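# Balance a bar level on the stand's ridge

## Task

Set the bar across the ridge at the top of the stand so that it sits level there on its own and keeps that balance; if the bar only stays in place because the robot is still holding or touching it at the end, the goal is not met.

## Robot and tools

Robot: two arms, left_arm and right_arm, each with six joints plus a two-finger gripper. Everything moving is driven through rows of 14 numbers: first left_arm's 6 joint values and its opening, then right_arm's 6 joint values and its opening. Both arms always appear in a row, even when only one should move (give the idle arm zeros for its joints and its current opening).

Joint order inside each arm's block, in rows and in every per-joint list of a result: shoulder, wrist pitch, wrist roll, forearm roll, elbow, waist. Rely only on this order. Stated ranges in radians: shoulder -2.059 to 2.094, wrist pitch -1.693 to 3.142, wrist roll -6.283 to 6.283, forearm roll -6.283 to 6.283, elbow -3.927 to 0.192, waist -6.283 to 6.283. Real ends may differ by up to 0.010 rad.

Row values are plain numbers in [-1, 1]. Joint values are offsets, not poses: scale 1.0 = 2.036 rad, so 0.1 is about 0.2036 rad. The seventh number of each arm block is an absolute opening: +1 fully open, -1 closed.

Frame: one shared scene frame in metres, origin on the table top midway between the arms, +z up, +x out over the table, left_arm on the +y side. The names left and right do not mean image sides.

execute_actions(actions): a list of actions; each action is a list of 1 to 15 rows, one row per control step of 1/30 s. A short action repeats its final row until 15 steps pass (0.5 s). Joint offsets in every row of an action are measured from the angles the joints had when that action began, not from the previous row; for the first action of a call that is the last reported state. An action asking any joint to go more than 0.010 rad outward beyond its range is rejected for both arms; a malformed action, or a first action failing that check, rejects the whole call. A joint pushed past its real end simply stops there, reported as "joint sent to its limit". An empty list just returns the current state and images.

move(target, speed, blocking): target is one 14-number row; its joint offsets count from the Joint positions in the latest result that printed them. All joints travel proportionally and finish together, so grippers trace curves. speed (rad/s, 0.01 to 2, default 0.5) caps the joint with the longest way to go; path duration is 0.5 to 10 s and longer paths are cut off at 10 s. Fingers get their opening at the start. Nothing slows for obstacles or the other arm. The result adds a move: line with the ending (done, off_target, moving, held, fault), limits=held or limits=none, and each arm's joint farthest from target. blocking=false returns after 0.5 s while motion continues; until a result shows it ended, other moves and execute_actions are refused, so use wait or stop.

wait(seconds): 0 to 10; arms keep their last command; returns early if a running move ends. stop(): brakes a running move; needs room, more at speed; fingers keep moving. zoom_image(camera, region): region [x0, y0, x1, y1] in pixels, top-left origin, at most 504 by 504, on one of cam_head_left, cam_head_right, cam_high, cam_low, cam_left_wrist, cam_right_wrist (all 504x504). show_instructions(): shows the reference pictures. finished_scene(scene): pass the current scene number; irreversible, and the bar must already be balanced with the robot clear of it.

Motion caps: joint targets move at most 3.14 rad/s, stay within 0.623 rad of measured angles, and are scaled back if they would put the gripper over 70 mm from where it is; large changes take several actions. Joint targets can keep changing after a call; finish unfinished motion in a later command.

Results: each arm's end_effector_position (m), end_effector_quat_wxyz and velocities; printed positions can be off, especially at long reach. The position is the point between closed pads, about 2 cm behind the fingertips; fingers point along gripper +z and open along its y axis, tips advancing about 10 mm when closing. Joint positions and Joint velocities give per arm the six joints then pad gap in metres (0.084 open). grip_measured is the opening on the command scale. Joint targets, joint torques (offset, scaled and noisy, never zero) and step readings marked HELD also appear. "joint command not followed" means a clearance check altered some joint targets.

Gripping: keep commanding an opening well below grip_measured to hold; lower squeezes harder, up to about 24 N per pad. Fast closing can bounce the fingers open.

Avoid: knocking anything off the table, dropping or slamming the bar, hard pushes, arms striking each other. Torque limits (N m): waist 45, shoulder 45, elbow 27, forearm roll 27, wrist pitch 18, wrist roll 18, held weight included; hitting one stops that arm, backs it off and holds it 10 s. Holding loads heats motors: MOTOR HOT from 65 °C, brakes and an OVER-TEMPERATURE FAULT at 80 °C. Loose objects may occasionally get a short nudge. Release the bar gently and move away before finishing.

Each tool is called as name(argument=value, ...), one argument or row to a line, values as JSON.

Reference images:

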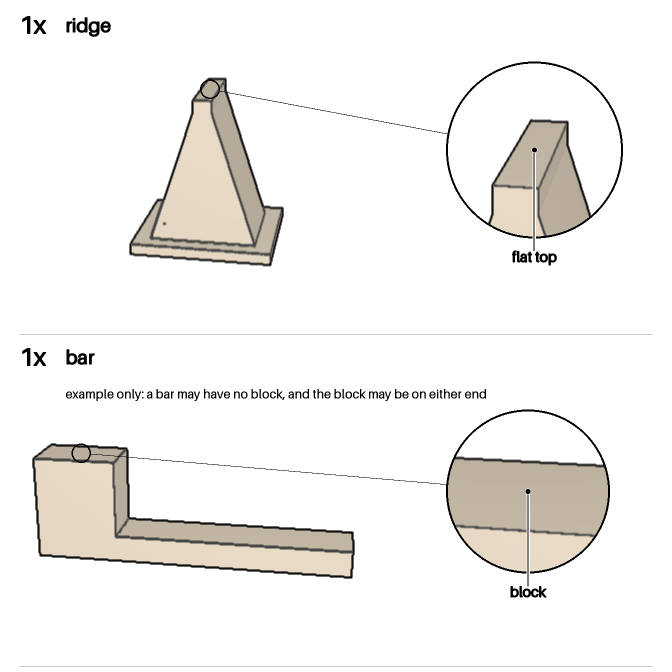

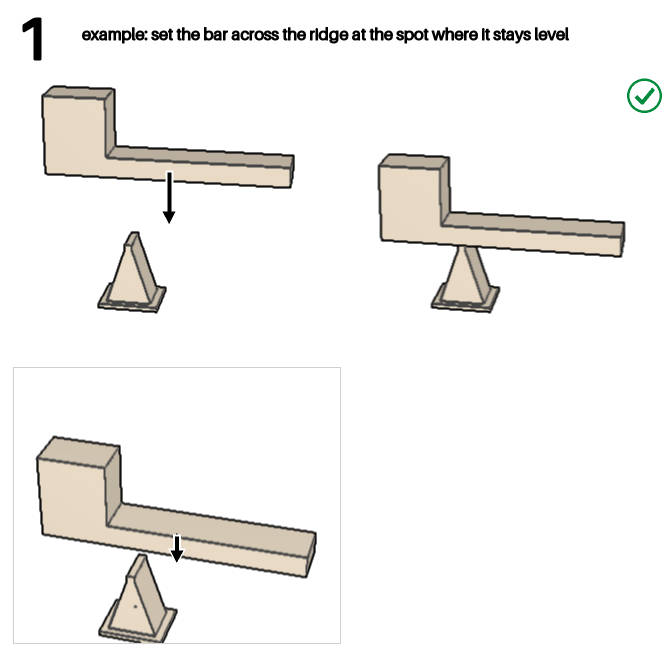

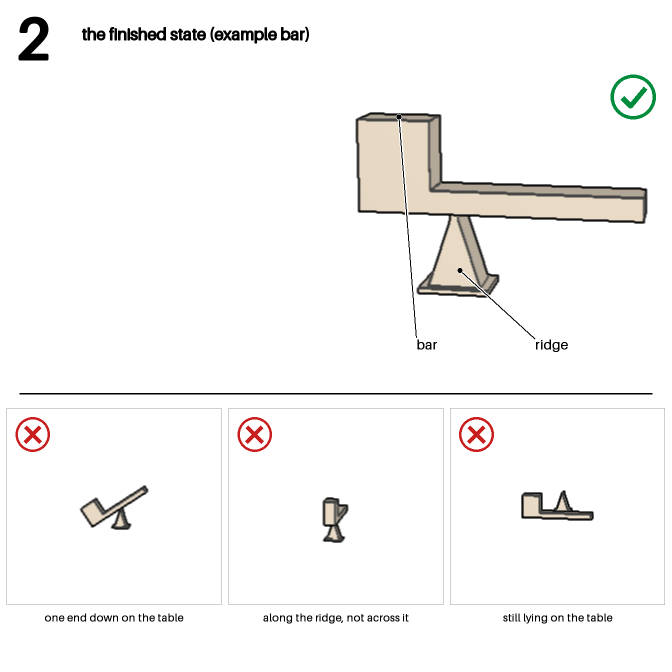

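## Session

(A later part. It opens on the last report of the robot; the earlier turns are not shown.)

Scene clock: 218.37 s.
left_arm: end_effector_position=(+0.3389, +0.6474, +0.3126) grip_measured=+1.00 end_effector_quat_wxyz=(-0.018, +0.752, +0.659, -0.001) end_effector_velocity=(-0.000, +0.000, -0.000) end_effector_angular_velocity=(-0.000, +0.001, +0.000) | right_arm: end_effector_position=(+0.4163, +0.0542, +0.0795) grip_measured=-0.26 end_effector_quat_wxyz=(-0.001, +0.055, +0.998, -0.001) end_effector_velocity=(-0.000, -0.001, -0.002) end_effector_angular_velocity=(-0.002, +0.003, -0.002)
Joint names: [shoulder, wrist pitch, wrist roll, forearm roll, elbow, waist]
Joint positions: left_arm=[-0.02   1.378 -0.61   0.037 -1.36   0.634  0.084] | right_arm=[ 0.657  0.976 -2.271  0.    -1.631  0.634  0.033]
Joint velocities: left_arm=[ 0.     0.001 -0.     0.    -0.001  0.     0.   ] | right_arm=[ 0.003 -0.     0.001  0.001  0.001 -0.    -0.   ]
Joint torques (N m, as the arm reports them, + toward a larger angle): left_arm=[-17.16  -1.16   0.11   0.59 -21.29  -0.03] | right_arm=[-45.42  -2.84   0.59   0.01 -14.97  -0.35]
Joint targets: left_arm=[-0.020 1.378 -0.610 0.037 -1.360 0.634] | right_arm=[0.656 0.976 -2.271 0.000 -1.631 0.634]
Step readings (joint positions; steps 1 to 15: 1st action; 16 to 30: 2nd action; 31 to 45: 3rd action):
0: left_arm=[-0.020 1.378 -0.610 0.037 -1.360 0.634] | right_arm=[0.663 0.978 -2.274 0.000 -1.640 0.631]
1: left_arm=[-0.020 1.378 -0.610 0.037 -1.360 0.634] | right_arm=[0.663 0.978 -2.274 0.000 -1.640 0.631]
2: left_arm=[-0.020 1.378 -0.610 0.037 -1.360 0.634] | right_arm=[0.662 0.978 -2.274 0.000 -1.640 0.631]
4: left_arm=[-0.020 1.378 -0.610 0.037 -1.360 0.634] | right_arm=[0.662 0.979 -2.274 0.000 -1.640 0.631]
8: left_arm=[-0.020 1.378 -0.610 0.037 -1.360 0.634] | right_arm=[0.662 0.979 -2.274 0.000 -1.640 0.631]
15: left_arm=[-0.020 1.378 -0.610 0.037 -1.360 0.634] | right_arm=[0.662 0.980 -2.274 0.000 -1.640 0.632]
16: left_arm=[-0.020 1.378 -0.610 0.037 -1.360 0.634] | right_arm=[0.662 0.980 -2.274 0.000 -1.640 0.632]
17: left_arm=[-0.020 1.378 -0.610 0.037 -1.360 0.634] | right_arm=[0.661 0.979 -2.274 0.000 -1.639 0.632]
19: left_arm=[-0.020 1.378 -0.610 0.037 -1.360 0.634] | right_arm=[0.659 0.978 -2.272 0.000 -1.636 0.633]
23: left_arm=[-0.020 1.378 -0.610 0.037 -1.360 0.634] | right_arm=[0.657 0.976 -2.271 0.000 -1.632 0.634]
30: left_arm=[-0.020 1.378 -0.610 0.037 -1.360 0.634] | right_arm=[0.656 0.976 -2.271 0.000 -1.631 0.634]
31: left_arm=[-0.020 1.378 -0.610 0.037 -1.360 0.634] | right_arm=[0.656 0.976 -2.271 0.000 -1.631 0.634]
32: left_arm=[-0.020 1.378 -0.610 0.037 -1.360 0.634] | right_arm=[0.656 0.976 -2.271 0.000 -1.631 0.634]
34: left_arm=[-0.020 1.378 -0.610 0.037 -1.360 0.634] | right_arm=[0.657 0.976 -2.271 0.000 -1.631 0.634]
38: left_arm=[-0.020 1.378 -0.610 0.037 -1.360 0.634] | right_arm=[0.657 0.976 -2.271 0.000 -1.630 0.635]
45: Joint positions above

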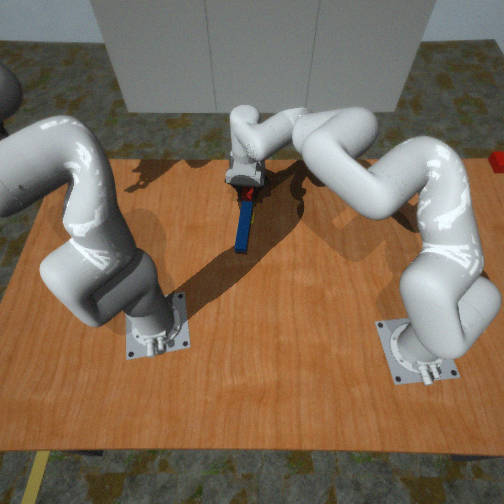

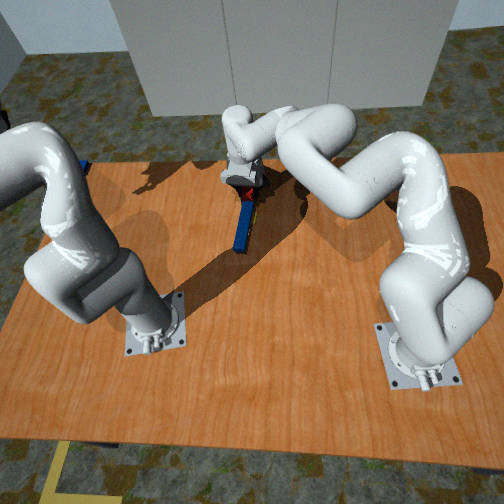

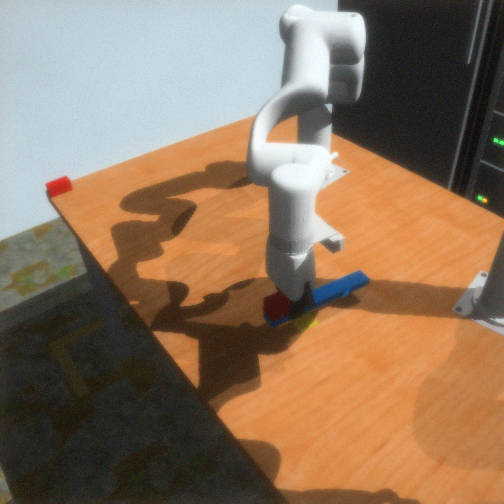

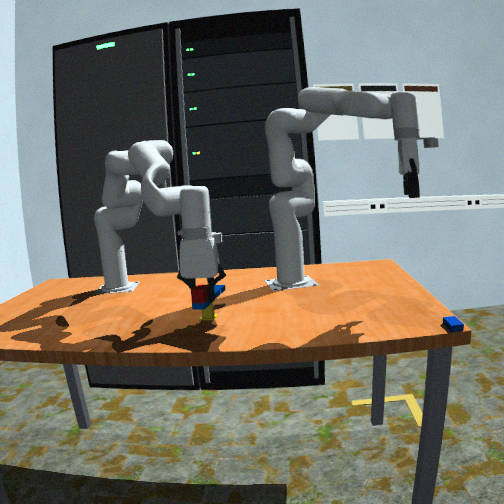

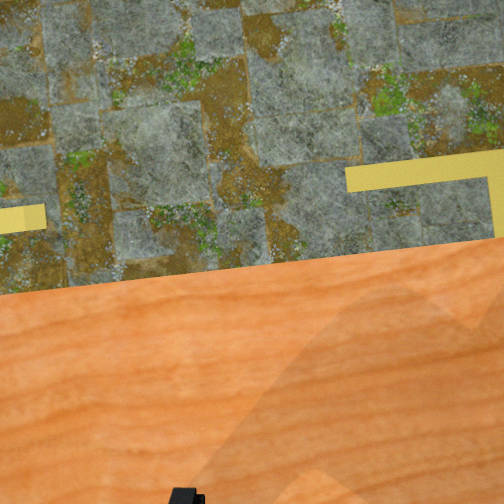

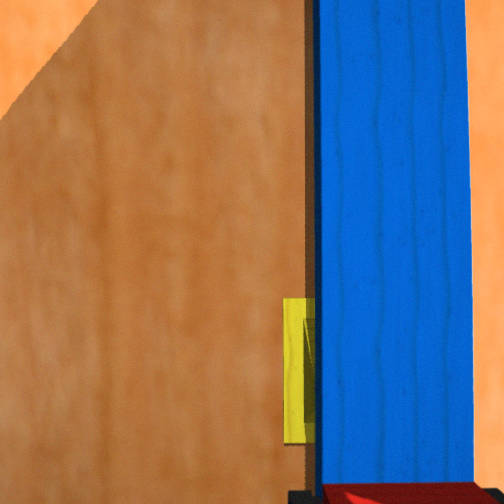

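Rocked the other way; go back ~2.5 mm and release in pulses.

execute_actions(
  actions=[
    [[0,0,0,0,0,0,1,0.0026,0.002,-0.0016,0,-0.0049,-0.0016,-0.3]],
    [[0,0,0,0,0,0,1,0,0,0,0,0,0,-0.2],[0,0,0,0,0,0,1,0,0,0,0,0,0,-0.2],[0,0,0,0,0,0,1,0,0,0,0,0,0,-0.2],[0,0,0,0,0,0,1,0,0,0,0,0,0,-0.2],[0,0,0,0,0,0,1,0,0,0,0,0,0,-0.2],[0,0,0,0,0,0,1,0,0,0,0,0,0,-0.3]],
  ],
)

Scene clock: 228.00 s.
left_arm: end_effector_position=(+0.3389, +0.6474, +0.3126) grip_measured=+1.00 end_effector_quat_wxyz=(-0.018, +0.752, +0.659, -0.001) end_effector_velocity=(+0.000, +0.000, +0.000) end_effector_angular_velocity=(+0.000, -0.002, +0.000) | right_arm: end_effector_position=(+0.4191, +0.0542, +0.0805) grip_measured=-0.26 end_effector_quat_wxyz=(-0.000, +0.055, +0.998, -0.000) end_effector_velocity=(-0.000, -0.001, -0.001) end_effector_angular_velocity=(-0.001, +0.003, -0.001)
Joint names: [shoulder, wrist pitch, wrist roll, forearm roll, elbow, waist]
Joint positions: left_arm=[-0.02   1.378 -0.61   0.037 -1.36   0.634  0.084] | right_arm=[ 0.662  0.98  -2.274  0.    -1.641  0.631  0.033]
Joint velocities: left_arm=[-0.    -0.001  0.    -0.001 -0.     0.    -0.   ] | right_arm=[ 0.     0.    -0.     0.001  0.002 -0.001  0.   ]
Joint torques (N m, as the arm reports them, + toward a larger angle): left_arm=[-17.19  -1.31   0.09   0.68 -21.23   0.  ] | right_arm=[-42.63  -2.76   0.46  -0.2  -13.82  -0.38]
Joint targets: left_arm=[-0.020 1.378 -0.610 0.037 -1.360 0.634] | right_arm=[0.662 0.980 -2.274 0.000 -1.640 0.631]
Step readings (joint positions; steps 1 to 15: 1st action; 16 to 30: 2nd action):
0: left_arm=[-0.020 1.378 -0.610 0.037 -1.360 0.634] | right_arm=[0.656 0.976 -2.271 0.000 -1.631 0.634]
1: left_arm=[-0.020 1.378 -0.610 0.037 -1.360 0.634] | right_arm=[0.656 0.976 -2.271 0.000 -1.631 0.634]
2: left_arm=[-0.020 1.378 -0.610 0.037 -1.360 0.634] | right_arm=[0.657 0.977 -2.271 0.000 -1.632 0.634]
4: left_arm=[-0.020 1.378 -0.610 0.037 -1.360 0.634] | right_arm=[0.659 0.978 -2.273 0.000 -1.636 0.633]
8: left_arm=[-0.020 1.378 -0.610 0.037 -1.360 0.634] | right_arm=[0.662 0.980 -2.274 0.000 -1.640 0.631]
15: left_arm=[-0.020 1.378 -0.610 0.037 -1.360 0.634] | right_arm=[0.662 0.980 -2.274 0.000 -1.640 0.631]
16: left_arm=[-0.020 1.378 -0.610 0.037 -1.360 0.634] | right_arm=[0.662 0.980 -2.274 0.000 -1.641 0.631]
17: left_arm=[-0.020 1.378 -0.610 0.037 -1.360 0.634] | right_arm=[0.662 0.980 -2.274 0.000 -1.641 0.631]
19: left_arm=[-0.020 1.378 -0.610 0.037 -1.360 0.634] | right_arm=[0.662 0.980 -2.274 0.000 -1.641 0.631]
23: left_arm=[-0.020 1.378 -0.610 0.037 -1.360 0.634] | right_arm=[0.662 0.980 -2.274 0.000 -1.641 0.631]
30: Joint positions above

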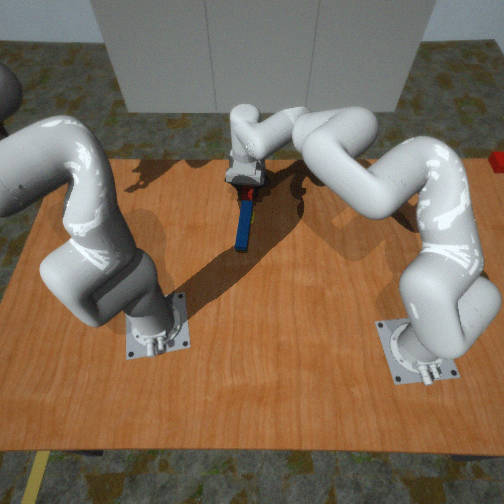

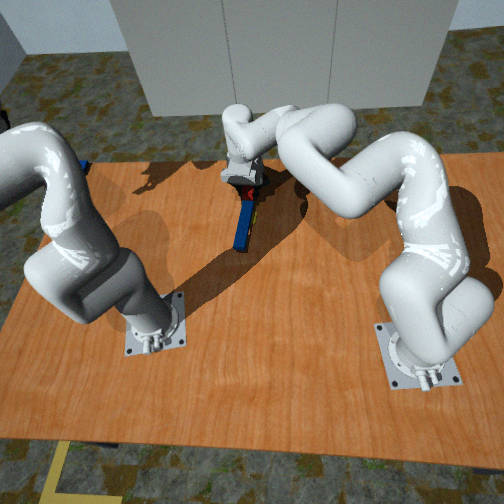

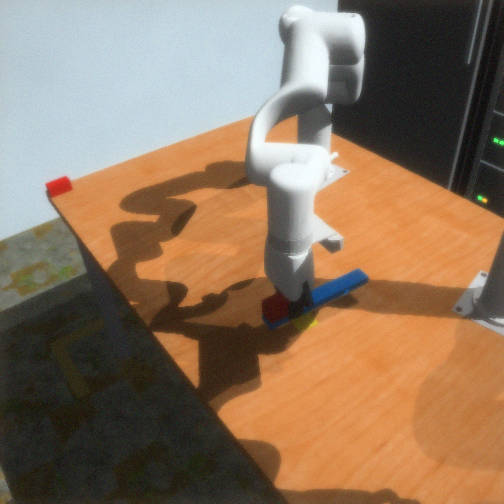

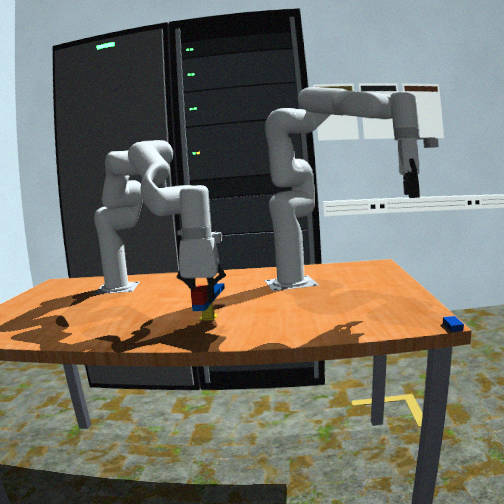

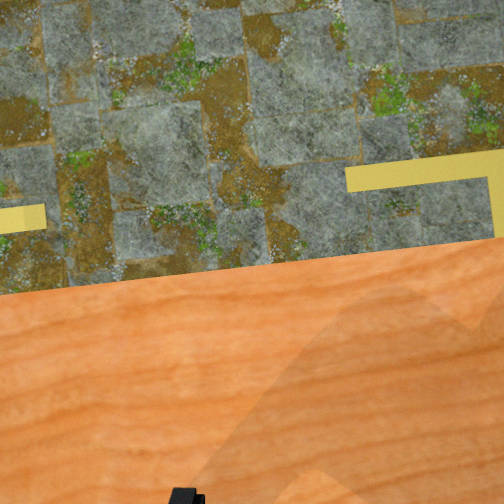

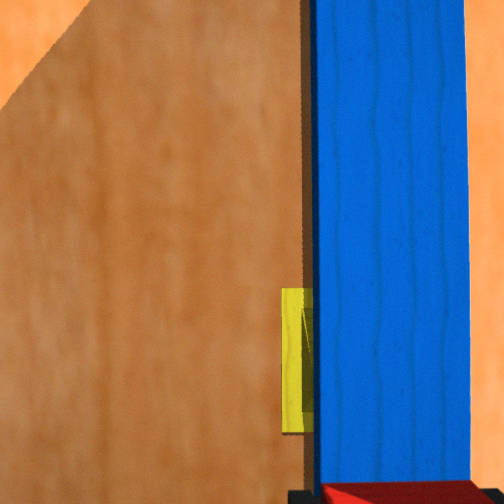

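Returning toward level. Unload, release, lift.

execute_actions(
  actions=[
    [[0,0,0,0,0,0,1,-0.0003,0,0,0,0,0,-0.28]],
    [[0,0,0,0,0,0,1,0,0,0,0,0,0,0.3]],
  ],
)

move(
  target=[0,0,0,0,0,0,1,-0.05,0.06,0,0,-0.01,0,0.4],
  speed=0.3,
)

wait(
  seconds=2,
)

Scene clock: 236.30 s.
left_arm: end_effector_position=(+0.3389, +0.6474, +0.3126) grip_measured=+1.00 end_effector_quat_wxyz=(-0.018, +0.752, +0.659, -0.001) end_effector_velocity=(-0.000, +0.000, +0.000) end_effector_angular_velocity=(+0.002, +0.001, -0.001) | right_arm: end_effector_position=(+0.4188, +0.0540, +0.0801) grip_measured=+0.29 end_effector_quat_wxyz=(-0.001, +0.055, +0.998, -0.001) end_effector_velocity=(-0.001, +0.000, +0.000) end_effector_angular_velocity=(+0.000, +0.001, +0.001)
Joint names: [shoulder, wrist pitch, wrist roll, forearm roll, elbow, waist]
Joint positions: left_arm=[-0.02   1.378 -0.61   0.037 -1.36   0.634  0.084] | right_arm=[ 0.662  0.98  -2.274  0.    -1.64   0.631  0.056]
Joint velocities: left_arm=[-0.001 -0.001  0.     0.002 -0.    -0.    -0.   ] | right_arm=[-0.001 -0.    -0.     0.001  0.002  0.001  0.   ]
Joint torques (N m, as the arm reports them, + toward a larger angle): left_arm=[-17.12  -1.3    0.11   0.51 -21.18  -0.23] | right_arm=[-44.07  -2.71   0.59   0.   -14.44  -0.25]
Joint targets: left_arm=[-0.020 1.378 -0.610 0.037 -1.360 0.634] | right_arm=[0.661 0.980 -2.274 0.000 -1.640 0.631]
Step readings (joint positions; steps 1 to 15: 1st action; 16 to 30: 2nd action):
0: left_arm=[-0.020 1.378 -0.610 0.037 -1.360 0.634] | right_arm=[0.662 0.980 -2.274 0.000 -1.641 0.631]
1: left_arm=[-0.020 1.378 -0.610 0.037 -1.360 0.634] | right_arm=[0.662 0.980 -2.274 0.000 -1.641 0.631]
2: left_arm=[-0.020 1.378 -0.610 0.037 -1.360 0.634] | right_arm=[0.662 0.980 -2.274 0.000 -1.641 0.631]
4: left_arm=[-0.020 1.378 -0.610 0.037 -1.360 0.634] | right_arm=[0.662 0.980 -2.274 0.000 -1.640 0.631]
8: left_arm=[-0.020 1.378 -0.610 0.037 -1.360 0.634] | right_arm=[0.662 0.980 -2.274 0.000 -1.640 0.631]
15: left_arm=[-0.020 1.378 -0.610 0.037 -1.360 0.634] | right_arm=[0.661 0.980 -2.274 0.000 -1.640 0.631]
16: left_arm=[-0.020 1.378 -0.610 0.037 -1.360 0.634] | right_arm=[0.661 0.980 -2.274 0.000 -1.640 0.631]
17: left_arm=[-0.020 1.378 -0.610 0.037 -1.360 0.634] | right_arm=[0.662 0.981 -2.274 0.000 -1.640 0.631]
19: left_arm=[-0.020 1.378 -0.610 0.037 -1.360 0.634] | right_arm=[0.663 0.981 -2.274 0.000 -1.638 0.631]
23: left_arm=[-0.020 1.378 -0.610 0.037 -1.360 0.634] | right_arm=[0.662 0.981 -2.274 0.000 -1.639 0.631]
30: Joint positions above

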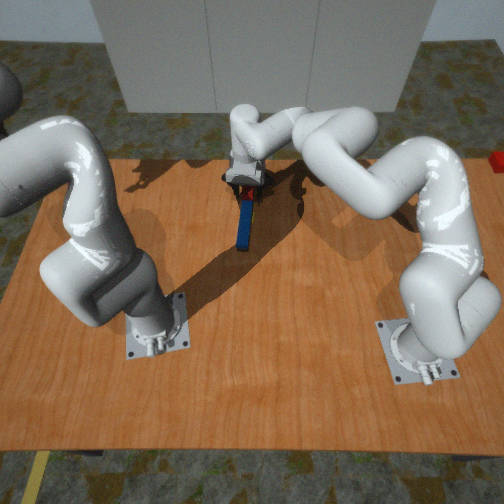

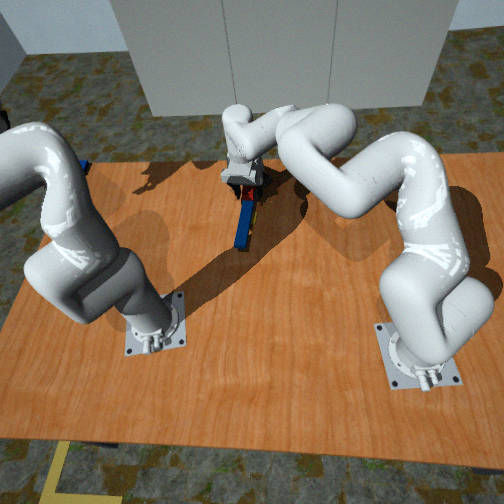

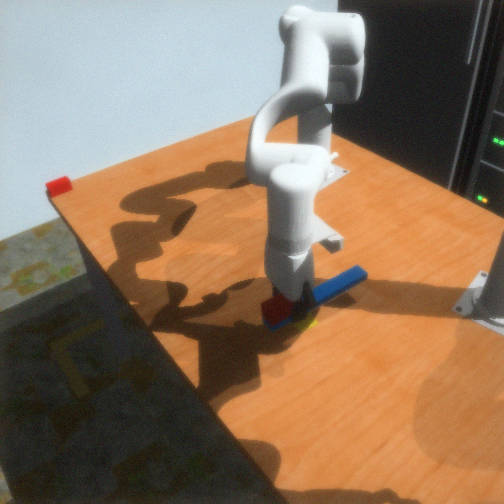

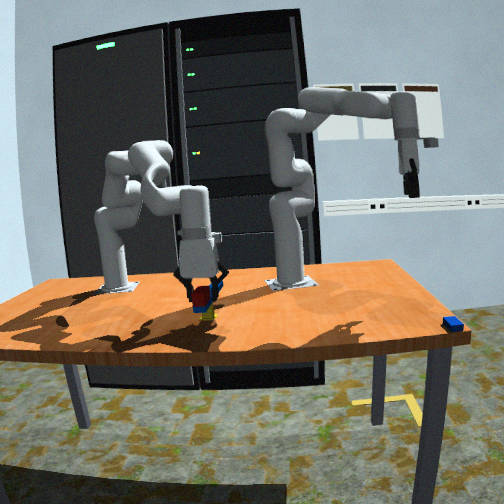

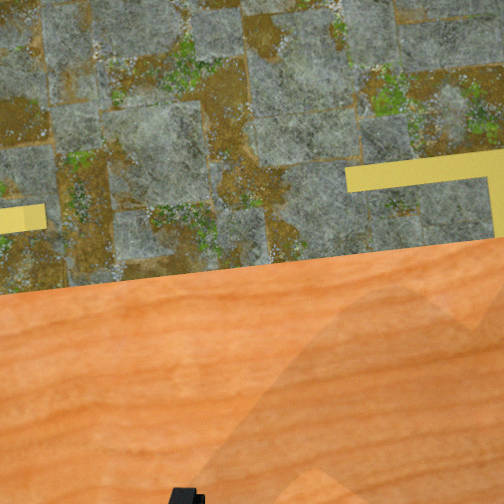

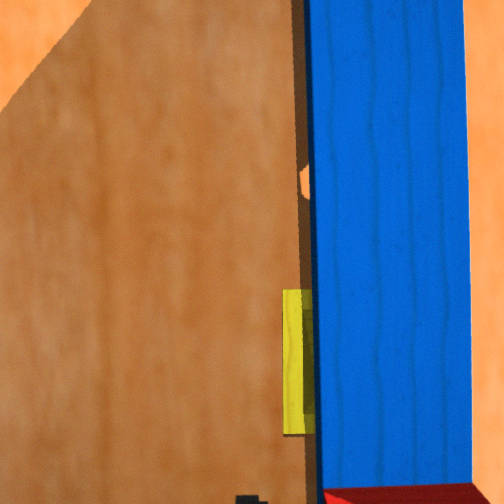

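Scene clock: 237.27 s.
left_arm: end_effector_position=(+0.3389, +0.6474, +0.3126) grip_measured=+1.00 end_effector_quat_wxyz=(-0.018, +0.752, +0.659, -0.001) end_effector_velocity=(-0.000, +0.000, +0.000) end_effector_angular_velocity=(+0.001, +0.001, -0.000) | right_arm: end_effector_position=(+0.4132, +0.0487, +0.1416) grip_measured=+0.39 end_effector_quat_wxyz=(-0.001, +0.055, +0.998, -0.001) end_effector_velocity=(+0.002, +0.001, +0.005) end_effector_angular_velocity=(+0.005, -0.007, -0.001)
Joint names: [shoulder, wrist pitch, wrist roll, forearm roll, elbow, waist]
Joint positions: left_arm=[-0.02   1.378 -0.61   0.037 -1.36   0.634  0.084] | right_arm=[ 0.56   1.102 -2.274  0.    -1.66   0.631  0.061]
Joint velocities: left_arm=[-0.     0.001 -0.     0.001 -0.001 -0.     0.   ] | right_arm=[-0.004  0.001  0.    -0.002 -0.005 -0.002  0.   ]
Joint torques (N m, as the arm reports them, + toward a larger angle): left_arm=[-17.07  -1.21   0.06   0.46 -21.31  -0.09] | right_arm=[-42.51  -2.84   0.52  -0.09 -14.71  -0.17]
Joint targets: left_arm=[-0.020 1.378 -0.610 0.037 -1.360 0.634] | right_arm=[0.560 1.102 -2.274 0.000 -1.661 0.631]
move: done; limits=none; left_arm: farthest joint: the waist, 0.000 radians from its target (0.000 radians at the start); right_arm: farthest joint: the waist, 0.000 radians from its target (0.000 radians at the start)

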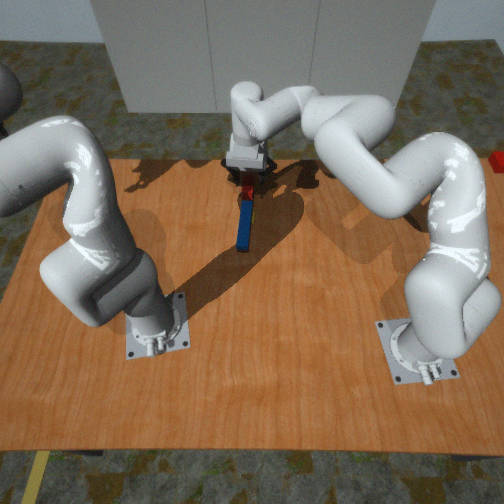

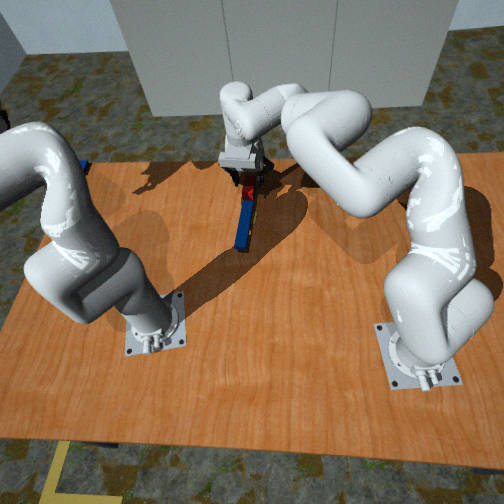

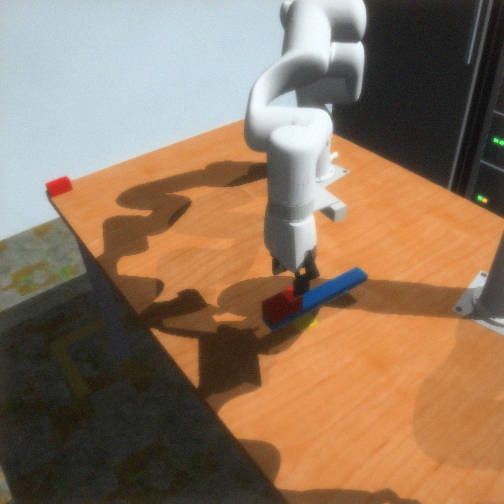

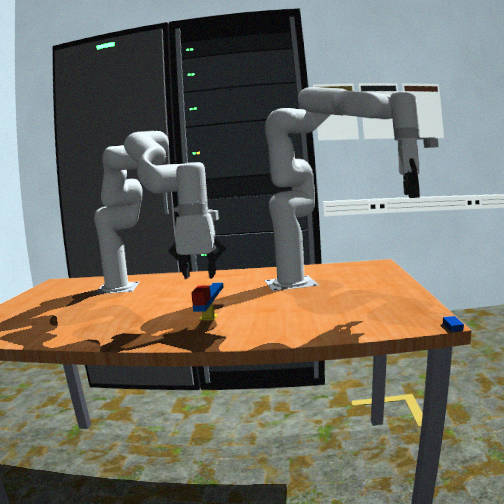

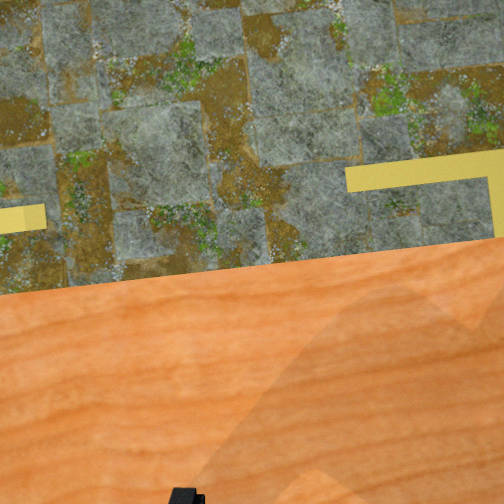

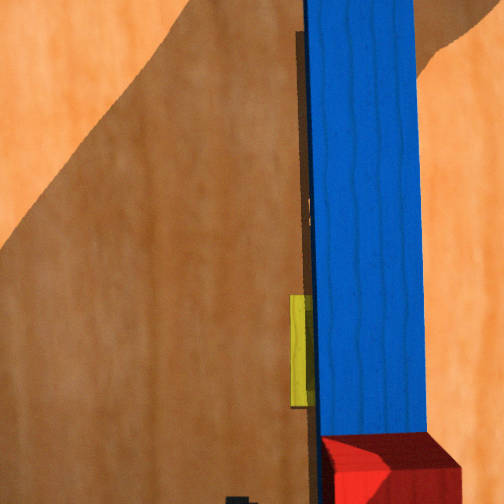

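Scene clock: 239.27 s.
left_arm: end_effector_position=(+0.3389, +0.6474, +0.3126) grip_measured=+1.00 end_effector_quat_wxyz=(-0.018, +0.752, +0.659, -0.001) end_effector_velocity=(+0.001, +0.000, +0.001) end_effector_angular_velocity=(+0.001, -0.003, -0.000) | right_arm: end_effector_position=(+0.4133, +0.0488, +0.1420) grip_measured=+0.39 end_effector_quat_wxyz=(-0.001, +0.055, +0.998, -0.001) end_effector_velocity=(+0.001, -0.000, +0.000) end_effector_angular_velocity=(+0.001, +0.000, -0.001)
Joint names: [shoulder, wrist pitch, wrist roll, forearm roll, elbow, waist]
Joint positions: left_arm=[-0.02   1.378 -0.61   0.037 -1.36   0.634  0.084] | right_arm=[ 0.56   1.102 -2.274  0.    -1.661  0.631  0.061]
Joint velocities: left_arm=[-0.001 -0.001 -0.    -0.001 -0.001 -0.     0.   ] | right_arm=[-0.     0.    -0.001  0.001 -0.001 -0.001 -0.   ]
Joint torques (N m, as the arm reports them, + toward a larger angle): left_arm=[-17.07  -1.3    0.19   0.61 -21.18   0.18] | right_arm=[-42.72  -2.76   0.52  -0.17 -15.01  -0.12]
Joint targets: left_arm=[-0.020 1.378 -0.610 0.037 -1.360 0.634] | right_arm=[0.560 1.102 -2.274 0.000 -1.661 0.631]
wait: 2.00 s; at rest by 0.17 s

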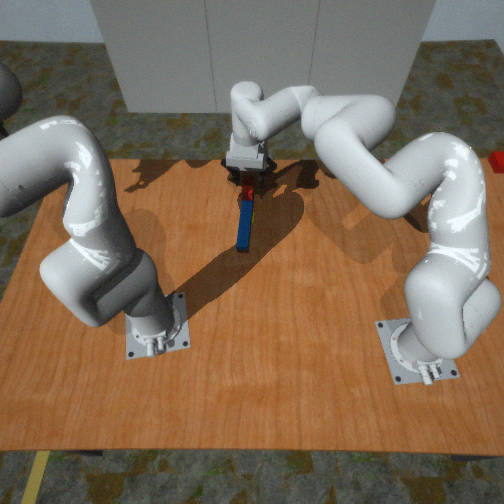

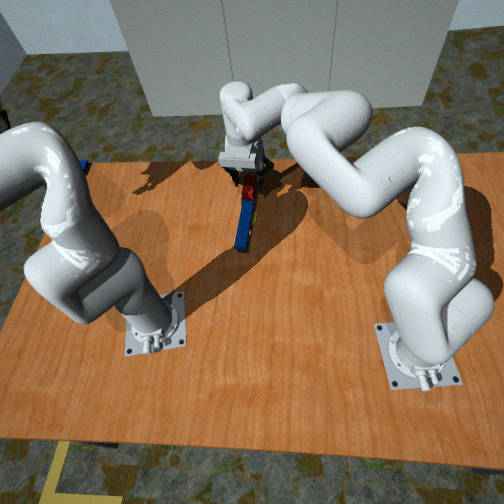

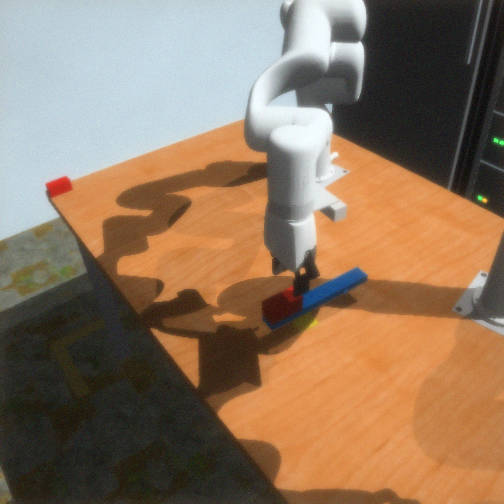

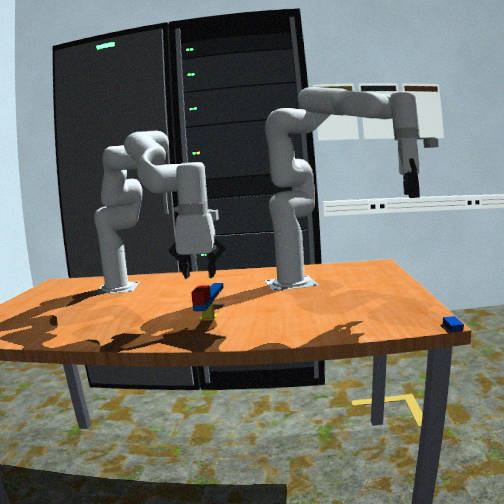

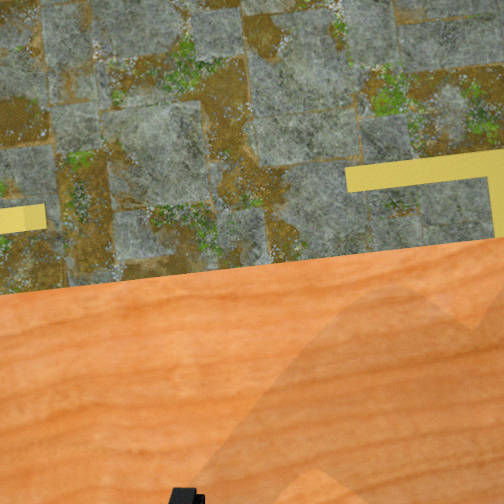

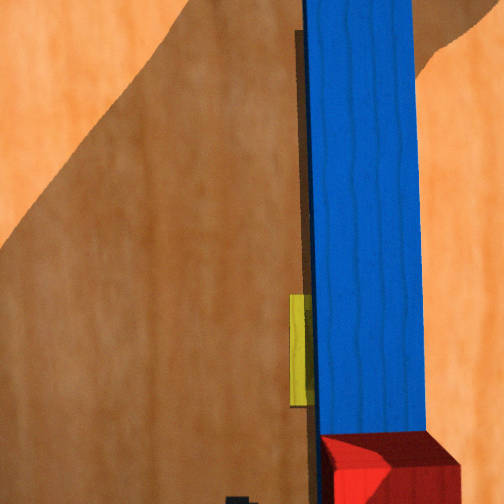

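finished_scene(
  scene=1,
)

The scene is finished: the task was done.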